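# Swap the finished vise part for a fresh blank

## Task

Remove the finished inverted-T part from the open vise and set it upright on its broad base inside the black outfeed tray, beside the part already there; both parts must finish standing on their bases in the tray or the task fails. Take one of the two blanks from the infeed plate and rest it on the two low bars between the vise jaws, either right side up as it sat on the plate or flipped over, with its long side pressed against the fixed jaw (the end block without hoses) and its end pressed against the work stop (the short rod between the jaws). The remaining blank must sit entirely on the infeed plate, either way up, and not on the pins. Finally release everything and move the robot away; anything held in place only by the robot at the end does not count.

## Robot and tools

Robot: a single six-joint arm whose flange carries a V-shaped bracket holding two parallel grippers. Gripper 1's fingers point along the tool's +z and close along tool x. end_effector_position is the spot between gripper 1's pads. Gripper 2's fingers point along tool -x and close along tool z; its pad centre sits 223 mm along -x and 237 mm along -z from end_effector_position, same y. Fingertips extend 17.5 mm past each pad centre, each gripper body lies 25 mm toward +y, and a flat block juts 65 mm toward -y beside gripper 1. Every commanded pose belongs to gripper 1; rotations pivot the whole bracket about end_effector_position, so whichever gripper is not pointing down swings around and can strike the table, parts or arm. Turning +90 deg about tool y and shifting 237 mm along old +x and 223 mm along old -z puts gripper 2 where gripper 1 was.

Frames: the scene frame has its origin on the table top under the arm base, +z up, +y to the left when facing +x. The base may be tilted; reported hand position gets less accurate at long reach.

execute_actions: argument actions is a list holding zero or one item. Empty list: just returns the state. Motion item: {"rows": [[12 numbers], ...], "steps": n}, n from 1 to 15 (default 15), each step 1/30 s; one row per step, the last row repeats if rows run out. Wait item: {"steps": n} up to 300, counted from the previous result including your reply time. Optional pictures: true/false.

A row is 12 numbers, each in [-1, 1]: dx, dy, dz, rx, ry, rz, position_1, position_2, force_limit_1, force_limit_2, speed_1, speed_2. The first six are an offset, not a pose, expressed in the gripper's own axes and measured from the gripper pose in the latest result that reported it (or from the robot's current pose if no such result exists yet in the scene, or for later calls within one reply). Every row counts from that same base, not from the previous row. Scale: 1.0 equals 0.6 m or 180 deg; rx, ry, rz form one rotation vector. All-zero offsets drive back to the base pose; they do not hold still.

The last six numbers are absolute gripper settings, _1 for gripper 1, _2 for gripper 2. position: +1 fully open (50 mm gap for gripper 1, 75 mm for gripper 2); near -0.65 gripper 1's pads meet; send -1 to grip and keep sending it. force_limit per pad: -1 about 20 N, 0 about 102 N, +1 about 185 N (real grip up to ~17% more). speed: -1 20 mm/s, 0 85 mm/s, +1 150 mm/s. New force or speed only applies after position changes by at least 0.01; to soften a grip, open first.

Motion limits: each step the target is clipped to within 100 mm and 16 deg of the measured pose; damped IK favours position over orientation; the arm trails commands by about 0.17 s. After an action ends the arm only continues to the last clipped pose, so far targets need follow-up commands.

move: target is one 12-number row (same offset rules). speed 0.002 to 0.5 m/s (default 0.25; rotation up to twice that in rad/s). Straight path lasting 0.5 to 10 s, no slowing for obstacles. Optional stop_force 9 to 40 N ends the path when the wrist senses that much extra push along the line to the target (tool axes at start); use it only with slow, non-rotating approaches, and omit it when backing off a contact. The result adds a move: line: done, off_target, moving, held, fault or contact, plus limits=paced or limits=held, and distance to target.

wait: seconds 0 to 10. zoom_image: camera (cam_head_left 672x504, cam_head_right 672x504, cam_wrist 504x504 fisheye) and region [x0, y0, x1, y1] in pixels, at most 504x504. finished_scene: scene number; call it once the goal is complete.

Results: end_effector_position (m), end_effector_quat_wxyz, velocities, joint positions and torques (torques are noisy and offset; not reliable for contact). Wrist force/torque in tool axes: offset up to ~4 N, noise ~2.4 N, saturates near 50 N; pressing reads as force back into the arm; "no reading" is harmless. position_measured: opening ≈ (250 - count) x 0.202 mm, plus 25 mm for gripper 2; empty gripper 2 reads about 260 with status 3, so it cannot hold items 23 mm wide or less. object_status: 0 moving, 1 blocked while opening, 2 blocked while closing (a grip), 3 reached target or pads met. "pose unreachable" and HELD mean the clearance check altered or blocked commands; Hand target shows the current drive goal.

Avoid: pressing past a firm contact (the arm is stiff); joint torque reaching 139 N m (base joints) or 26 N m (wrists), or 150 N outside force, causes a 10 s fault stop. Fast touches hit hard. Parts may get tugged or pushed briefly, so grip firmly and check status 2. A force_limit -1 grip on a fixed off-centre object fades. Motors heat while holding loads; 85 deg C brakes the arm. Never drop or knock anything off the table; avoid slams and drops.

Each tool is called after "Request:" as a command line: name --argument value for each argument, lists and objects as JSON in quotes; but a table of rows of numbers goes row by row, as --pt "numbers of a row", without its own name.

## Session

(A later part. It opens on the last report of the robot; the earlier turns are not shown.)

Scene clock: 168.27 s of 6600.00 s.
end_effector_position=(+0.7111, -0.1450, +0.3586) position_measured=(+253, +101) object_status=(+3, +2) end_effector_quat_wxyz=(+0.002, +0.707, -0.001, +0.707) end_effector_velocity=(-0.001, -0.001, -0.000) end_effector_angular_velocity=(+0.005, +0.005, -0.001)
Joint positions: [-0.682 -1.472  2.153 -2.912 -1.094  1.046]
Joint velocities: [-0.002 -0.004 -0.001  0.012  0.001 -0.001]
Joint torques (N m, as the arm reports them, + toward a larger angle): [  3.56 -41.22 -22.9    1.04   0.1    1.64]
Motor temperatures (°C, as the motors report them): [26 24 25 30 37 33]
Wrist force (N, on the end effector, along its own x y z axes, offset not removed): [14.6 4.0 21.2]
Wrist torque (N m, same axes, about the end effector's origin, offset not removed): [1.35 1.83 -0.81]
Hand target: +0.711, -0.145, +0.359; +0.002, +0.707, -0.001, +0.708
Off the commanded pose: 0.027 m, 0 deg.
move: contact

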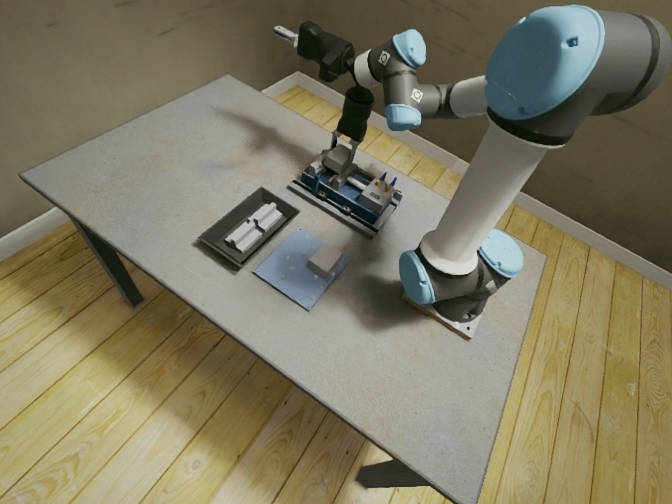

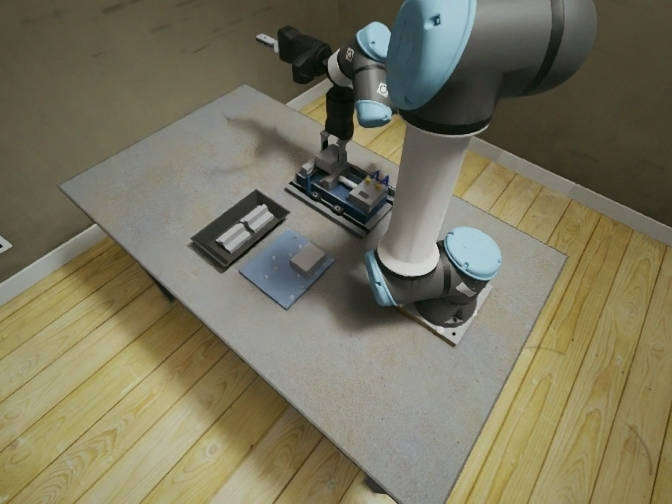

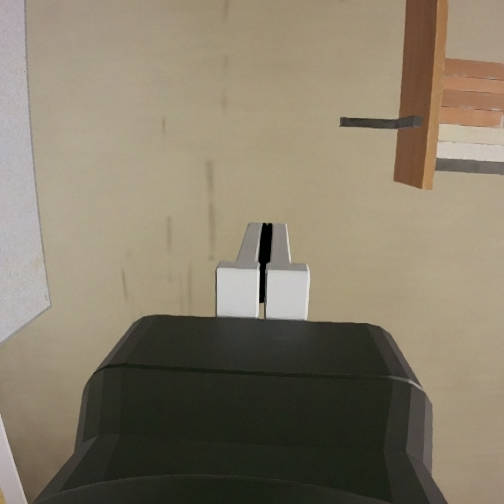

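Caught on the moving jaw's edge; shift +x 4 mm.

Request:
move --target '[0.003,0,0.007,0,0,0,-1,-1,0,0,0,0]' --speed 0.02

Request:
move --target '[-0.05,0,0,0,0,0,-1,-1,0,0,0,0]' --speed 0.007 --stop_force 9

Request:
move --target '[0.001,0,0,0,0,0,-1,-1,0,0,0,0]'

Request:
move --target '[0,-0.04,0,0,0,0,-1,-1,0,0,0,0]' --speed 0.005 --stop_force 12

Request:
move --target '[0,0,0.02,0,0,0,-1,-1,0,0,0,0]' --speed 0.004 --stop_force 12

Scene clock: 175.27 s of 6600.00 s.
end_effector_position=(+0.7150, -0.1450, +0.3604) position_measured=(+253, +101) object_status=(+3, +2) end_effector_quat_wxyz=(+0.002, +0.707, -0.001, +0.707) end_effector_velocity=(+0.002, +0.002, -0.001) end_effector_angular_velocity=(+0.002, +0.002, +0.003)
Joint positions: [-0.676 -1.466  2.141 -2.909 -1.098  1.051]
Joint velocities: [ 0.005  0.004 -0.004  0.002 -0.001  0.002]
Joint torques (N m, as the arm reports them, + toward a larger angle): [  4.69 -22.   -37.09  -4.72   0.28   2.39]
Motor temperatures (°C, as the motors report them): [26 24 25 30 37 33]
Wrist force (N, on the end effector, along its own x y z axes, offset not removed): [-2.4 0.1 1.1]
Wrist torque (N m, same axes, about the end effector's origin, offset not removed): [0.08 0.74 -0.11]
Hand target: +0.715, -0.145, +0.360; +0.002, +0.707, -0.001, +0.707
Off the commanded pose: 0.000 m, 0 deg.
After step 90, 3.30 s passed at rest.
move: done

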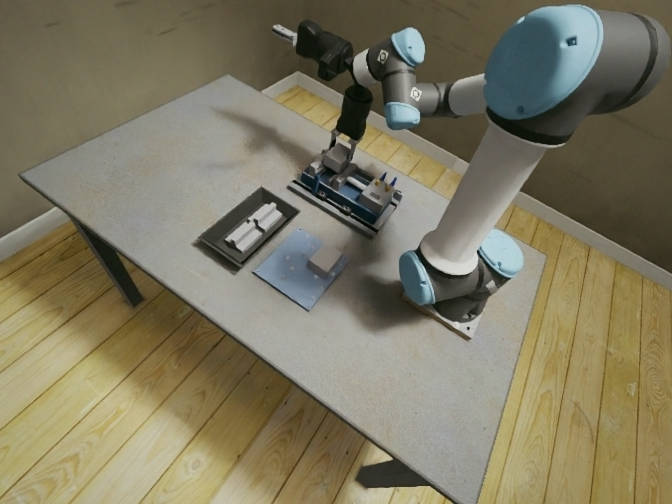

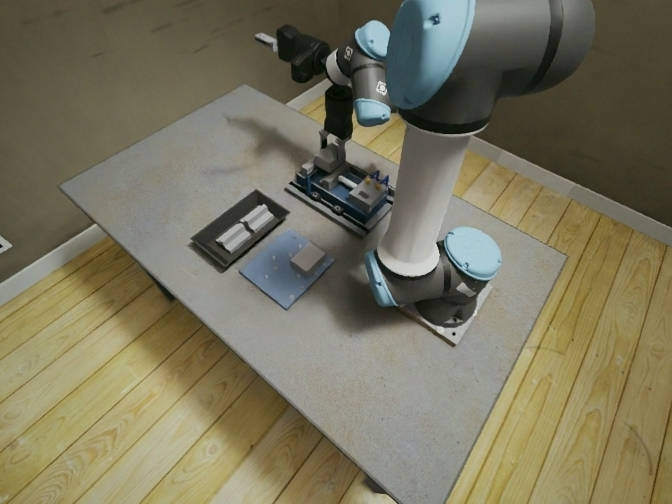

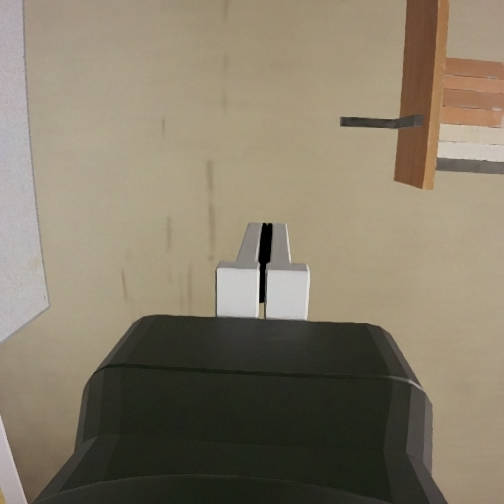

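Scene clock: 177.67 s of 6600.00 s.
end_effector_position=(+0.7151, -0.1450, +0.3462) position_measured=(+253, +101) object_status=(+3, +2) end_effector_quat_wxyz=(+0.002, +0.707, -0.001, +0.707) end_effector_velocity=(+0.000, +0.001, -0.001) end_effector_angular_velocity=(+0.003, +0.007, +0.002)
Joint positions: [-0.676 -1.441  2.158 -2.952 -1.098  1.051]
Joint velocities: [ 0.002 -0.003 -0.001  0.012 -0.002 -0.002]
Joint torques (N m, as the arm reports them, + toward a larger angle): [  5.86 -34.8  -20.06  -0.29   0.1   -0.22]
Motor temperatures (°C, as the motors report them): [26 24 25 30 37 33]
Wrist force (N, on the end effector, along its own x y z axes, offset not removed): [33.4 5.9 3.8]
Wrist torque (N m, same axes, about the end effector's origin, offset not removed): [1.41 -6.99 -0.68]
Hand target: +0.715, -0.145, +0.347; +0.002, +0.707, -0.001, +0.707
Off the commanded pose: 0.016 m, 0 deg.
move: contact

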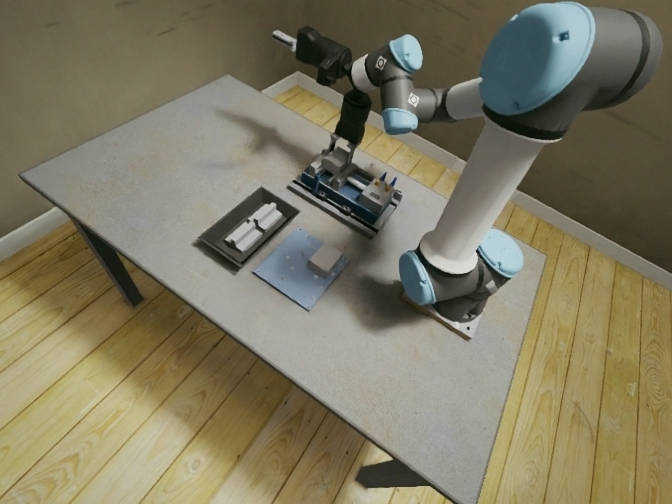

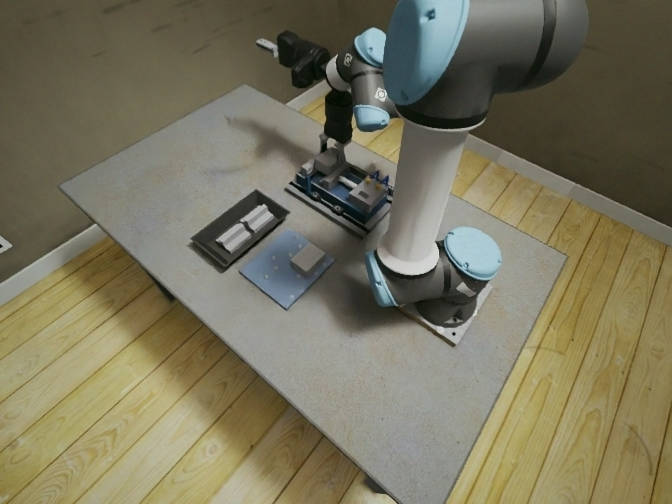

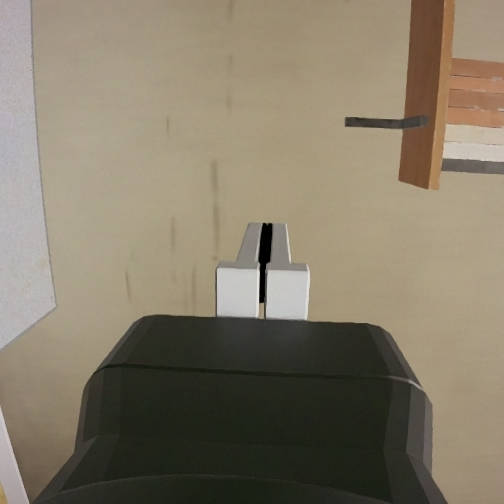

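Scene clock: 178.37 s of 6600.00 s.
end_effector_position=(+0.7151, -0.1450, +0.3466) position_measured=(+253, +101) object_status=(+3, +2) end_effector_quat_wxyz=(+0.002, +0.707, -0.001, +0.707) end_effector_velocity=(-0.000, -0.001, +0.000) end_effector_angular_velocity=(+0.001, +0.000, -0.001)
Joint positions: [-0.676 -1.442  2.157 -2.95  -1.098  1.051]
Joint velocities: [-0.001 -0.    -0.     0.001  0.001  0.   ]
Joint torques (N m, as the arm reports them, + toward a larger angle): [  4.08 -49.56 -36.16  -4.69   0.35  -1.01]
Motor temperatures (°C, as the motors report them): [26 24 25 30 37 33]
Wrist force (N, on the end effector, along its own x y z axes, offset not removed): [-0.3 0.6 0.7]
Wrist torque (N m, same axes, about the end effector's origin, offset not removed): [0.17 0.36 -0.19]
Hand target: +0.715, -0.145, +0.347; +0.002, +0.707, -0.001, +0.707
Off the commanded pose: 0.000 m, 0 deg.
move: done

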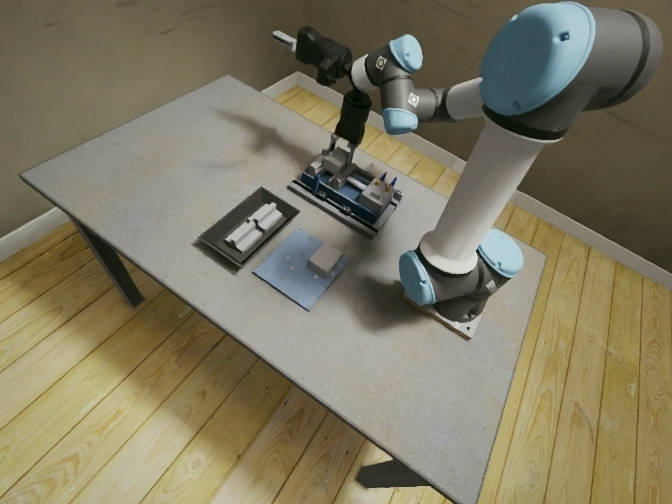

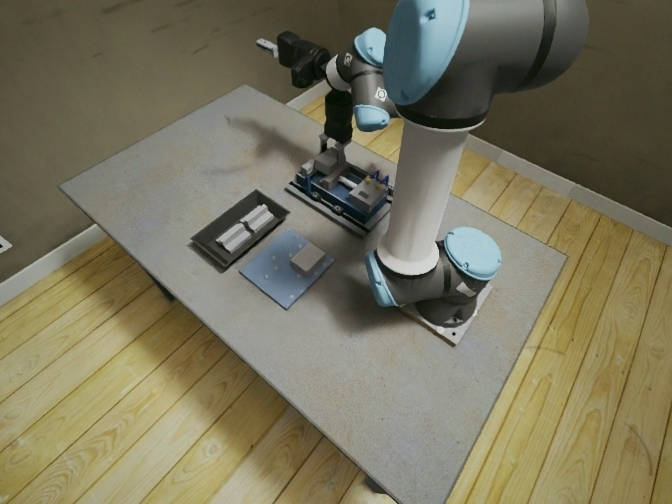

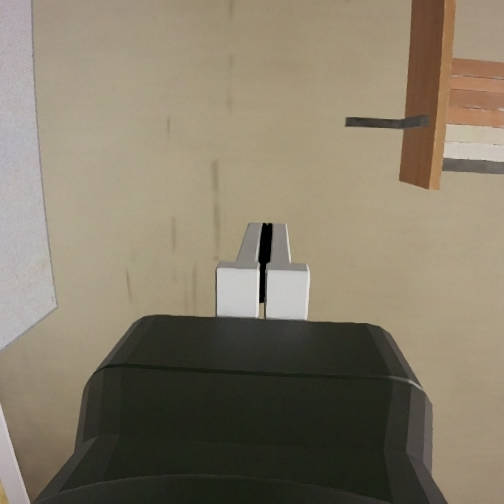

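Scene clock: 181.47 s of 6600.00 s.
end_effector_position=(+0.7151, -0.1315, +0.3467) position_measured=(+253, +101) object_status=(+3, +2) end_effector_quat_wxyz=(+0.002, +0.707, -0.001, +0.707) end_effector_velocity=(-0.001, -0.001, -0.001) end_effector_angular_velocity=(+0.003, +0.002, -0.000)
Joint positions: [-0.651 -1.45   2.17  -2.964 -1.114  1.073]
Joint velocities: [-0.004 -0.     0.001  0.004  0.004 -0.003]
Joint torques (N m, as the arm reports them, + toward a larger angle): [  3.83 -27.21 -26.77  -1.43   9.19   2.05]
Motor temperatures (°C, as the motors report them): [26 24 25 30 37 33]
Wrist force (N, on the end effector, along its own x y z axes, offset not removed): [2.8 21.3 -1.4]
Wrist torque (N m, same axes, about the end effector's origin, offset not removed): [5.07 -0.99 -5.37]
Hand target: +0.715, -0.132, +0.347; +0.002, +0.707, -0.001, +0.707
Off the commanded pose: 0.011 m, 0 deg.
move: contact

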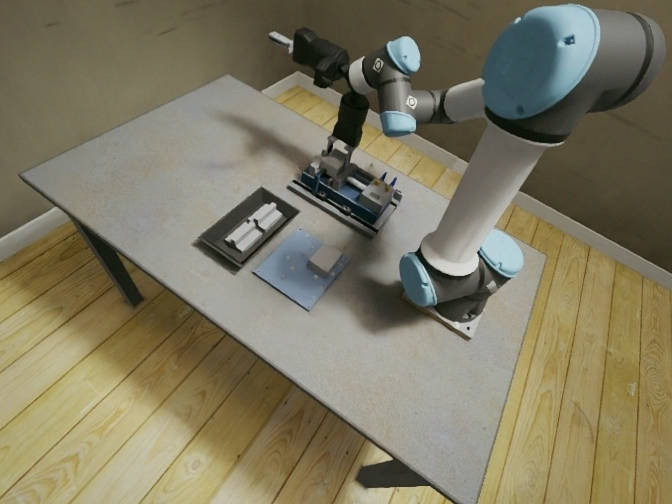

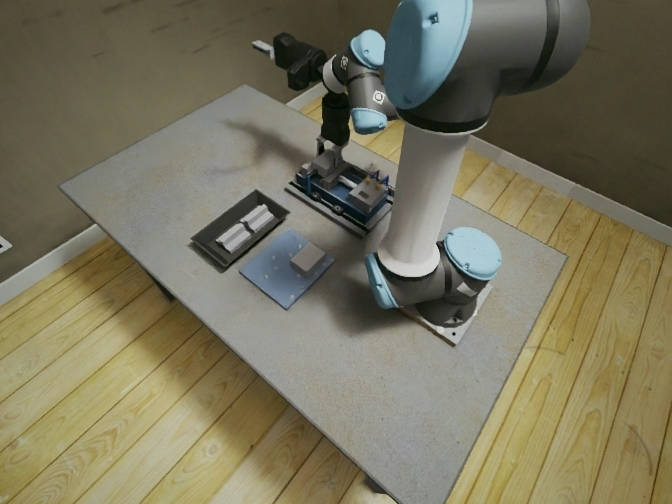

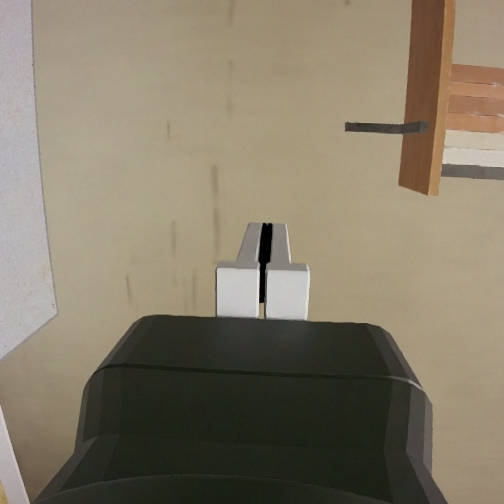

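Scene clock: 182.70 s of 6600.00 s.
end_effector_position=(+0.7185, -0.1316, +0.3465) position_measured=(+253, +101) object_status=(+3, +2) end_effector_quat_wxyz=(+0.002, +0.707, -0.001, +0.707) end_effector_velocity=(-0.001, +0.001, +0.001) end_effector_angular_velocity=(+0.003, -0.003, +0.001)
Joint positions: [-0.646 -1.442  2.161 -2.964 -1.117  1.078]
Joint velocities: [-0.002 -0.003  0.003 -0.001  0.005  0.   ]
Joint torques (N m, as the arm reports them, + toward a larger angle): [  5.91 -44.62 -15.99  -7.65  11.97   3.21]
Motor temperatures (°C, as the motors report them): [26 24 25 30 37 33]
Wrist force (N, on the end effector, along its own x y z axes, offset not removed): [13.5 25.0 -26.4]
Wrist torque (N m, same axes, about the end effector's origin, offset not removed): [7.16 -9.55 -5.75]
Hand target: +0.718, -0.132, +0.347; +0.002, +0.707, -0.001, +0.707
Off the commanded pose: 0.009 m, 0 deg.
move: contact

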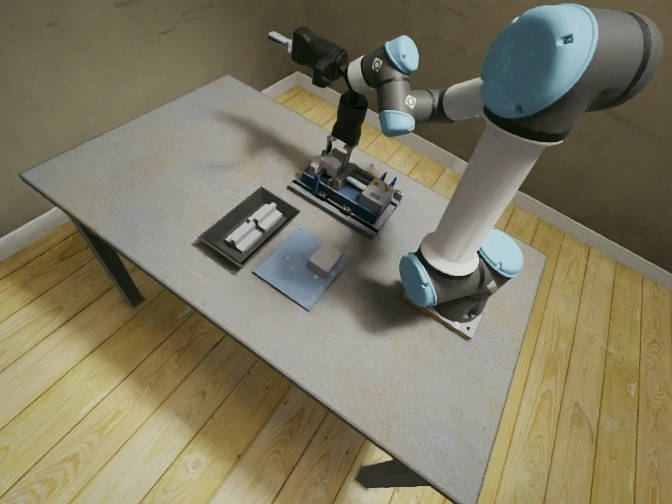

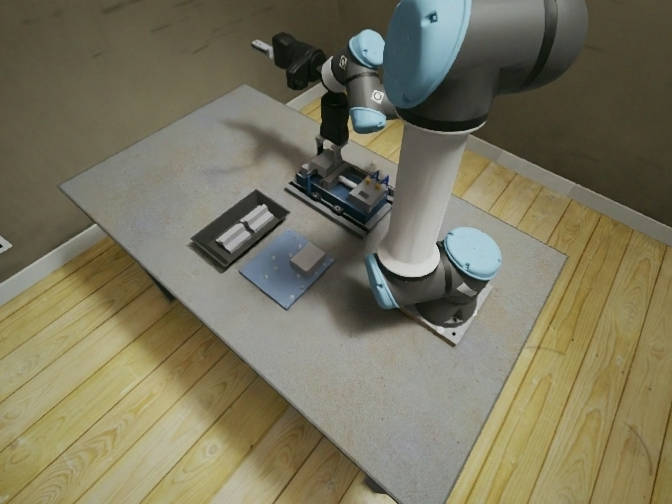

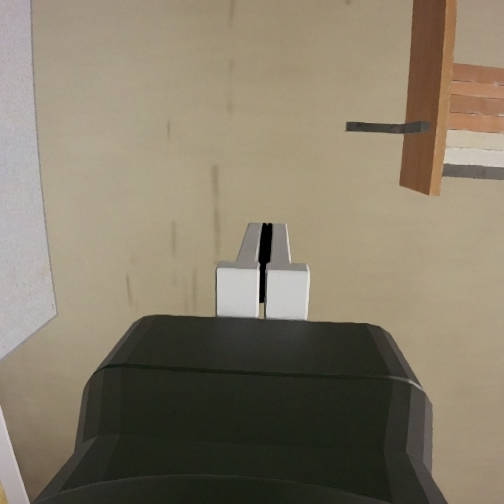

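Request:
move --target '[0,0,0,0,0,0,-1,1,0,0,0,-1]'

Request:
move --target '[0.12,0,0,0,0,0,-1,1,0,0,0,-1]'

Request:
finished_scene --scene 1

Scene clock: 188.60 s of 6600.00 s.
end_effector_position=(+0.7185, -0.1316, +0.3465) position_measured=(+253, +3) object_status=(+3, +3) end_effector_quat_wxyz=(+0.002, +0.707, -0.001, +0.707) end_effector_velocity=(+0.000, +0.001, +0.000) end_effector_angular_velocity=(+0.000, -0.000, +0.001)
Joint positions: [-0.646 -1.442  2.161 -2.964 -1.117  1.078]
Joint velocities: [ 0.001 -0.    -0.001  0.001  0.     0.   ]
Joint torques (N m, as the arm reports them, + toward a larger angle): [  6.95 -20.44 -34.18  -7.69   0.1    1.99]
Motor temperatures (°C, as the motors report them): [26 24 25 30 37 33]
Wrist force (N, on the end effector, along its own x y z axes, offset not removed): [2.2 2.2 1.6]
Wrist torque (N m, same axes, about the end effector's origin, offset not removed): [0.63 -0.37 -0.08]
Hand target: +0.719, -0.132, +0.347; +0.002, +0.707, -0.001, +0.707
Off the commanded pose: 0.000 m, 0 deg.
After step 90, 1.67 s passed at rest.
move: done

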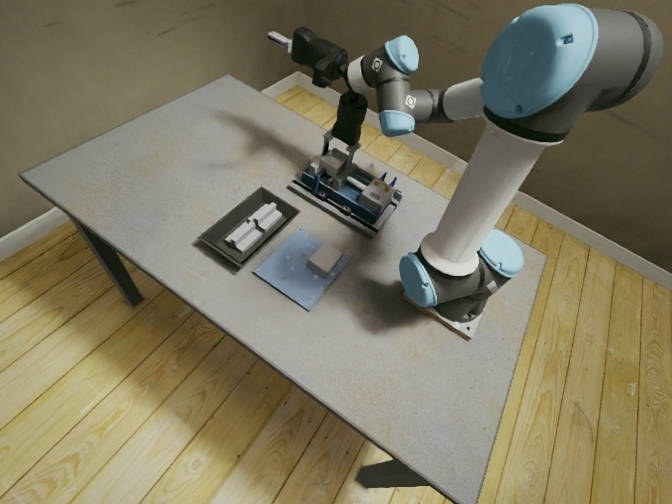

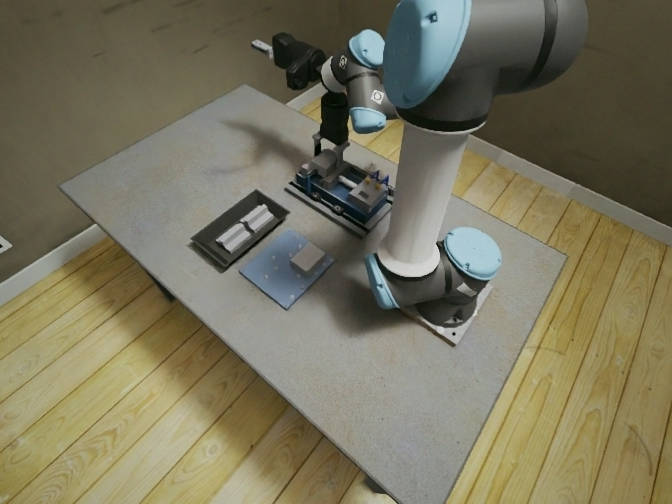

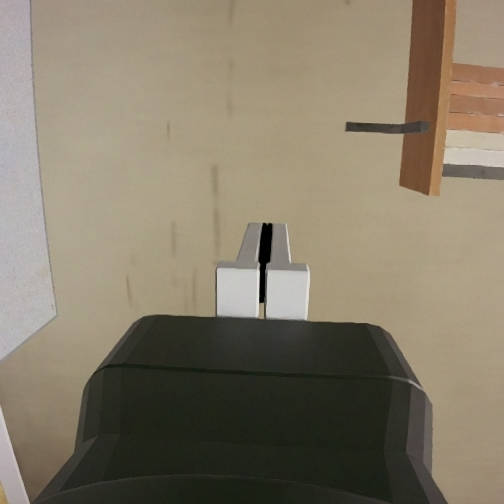

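Scene clock: 189.57 s of 6600.00 s.
end_effector_position=(+0.7184, -0.1316, +0.4182) position_measured=(+253, +3) object_status=(+3, +3) end_effector_quat_wxyz=(+0.002, +0.707, -0.002, +0.707) end_effector_velocity=(+0.000, +0.000, +0.002) end_effector_angular_velocity=(+0.000, +0.004, +0.001)
Joint positions: [-0.648 -1.557  2.063 -2.751 -1.116  1.076]
Joint velocities: [ 0.001 -0.004 -0.007  0.014 -0.001 -0.002]
Joint torques (N m, as the arm reports them, + toward a larger angle): [ -6.56 -45.6  -37.47  -4.57   0.03  -1.77]
Motor temperatures (°C, as the motors report them): [26 24 25 30 37 33]
Wrist force (N, on the end effector, along its own x y z axes, offset not removed): [2.1 1.3 -1.4]
Wrist torque (N m, same axes, about the end effector's origin, offset not removed): [0.27 -0.42 -0.13]
Hand target: +0.718, -0.132, +0.419; +0.002, +0.707, -0.001, +0.707
Off the commanded pose: 0.000 m, 0 deg.
move: done

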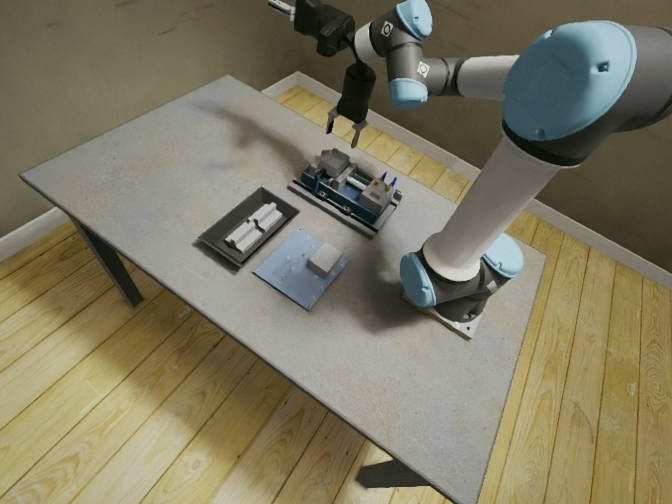

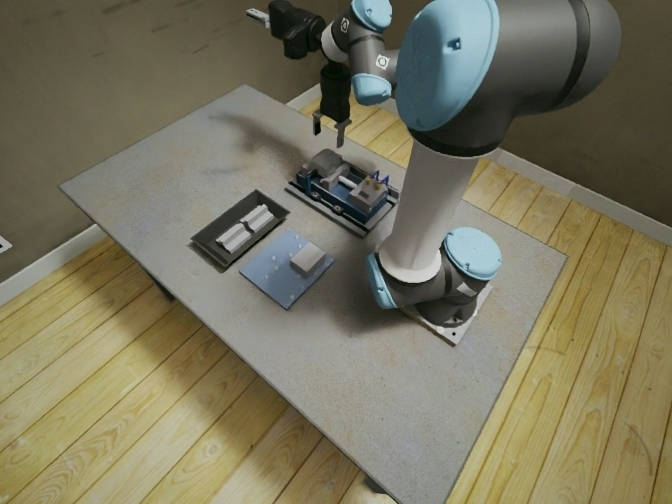

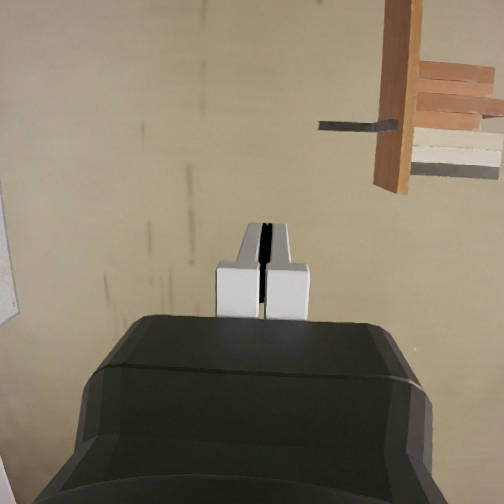

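The scene is finished: the task was done.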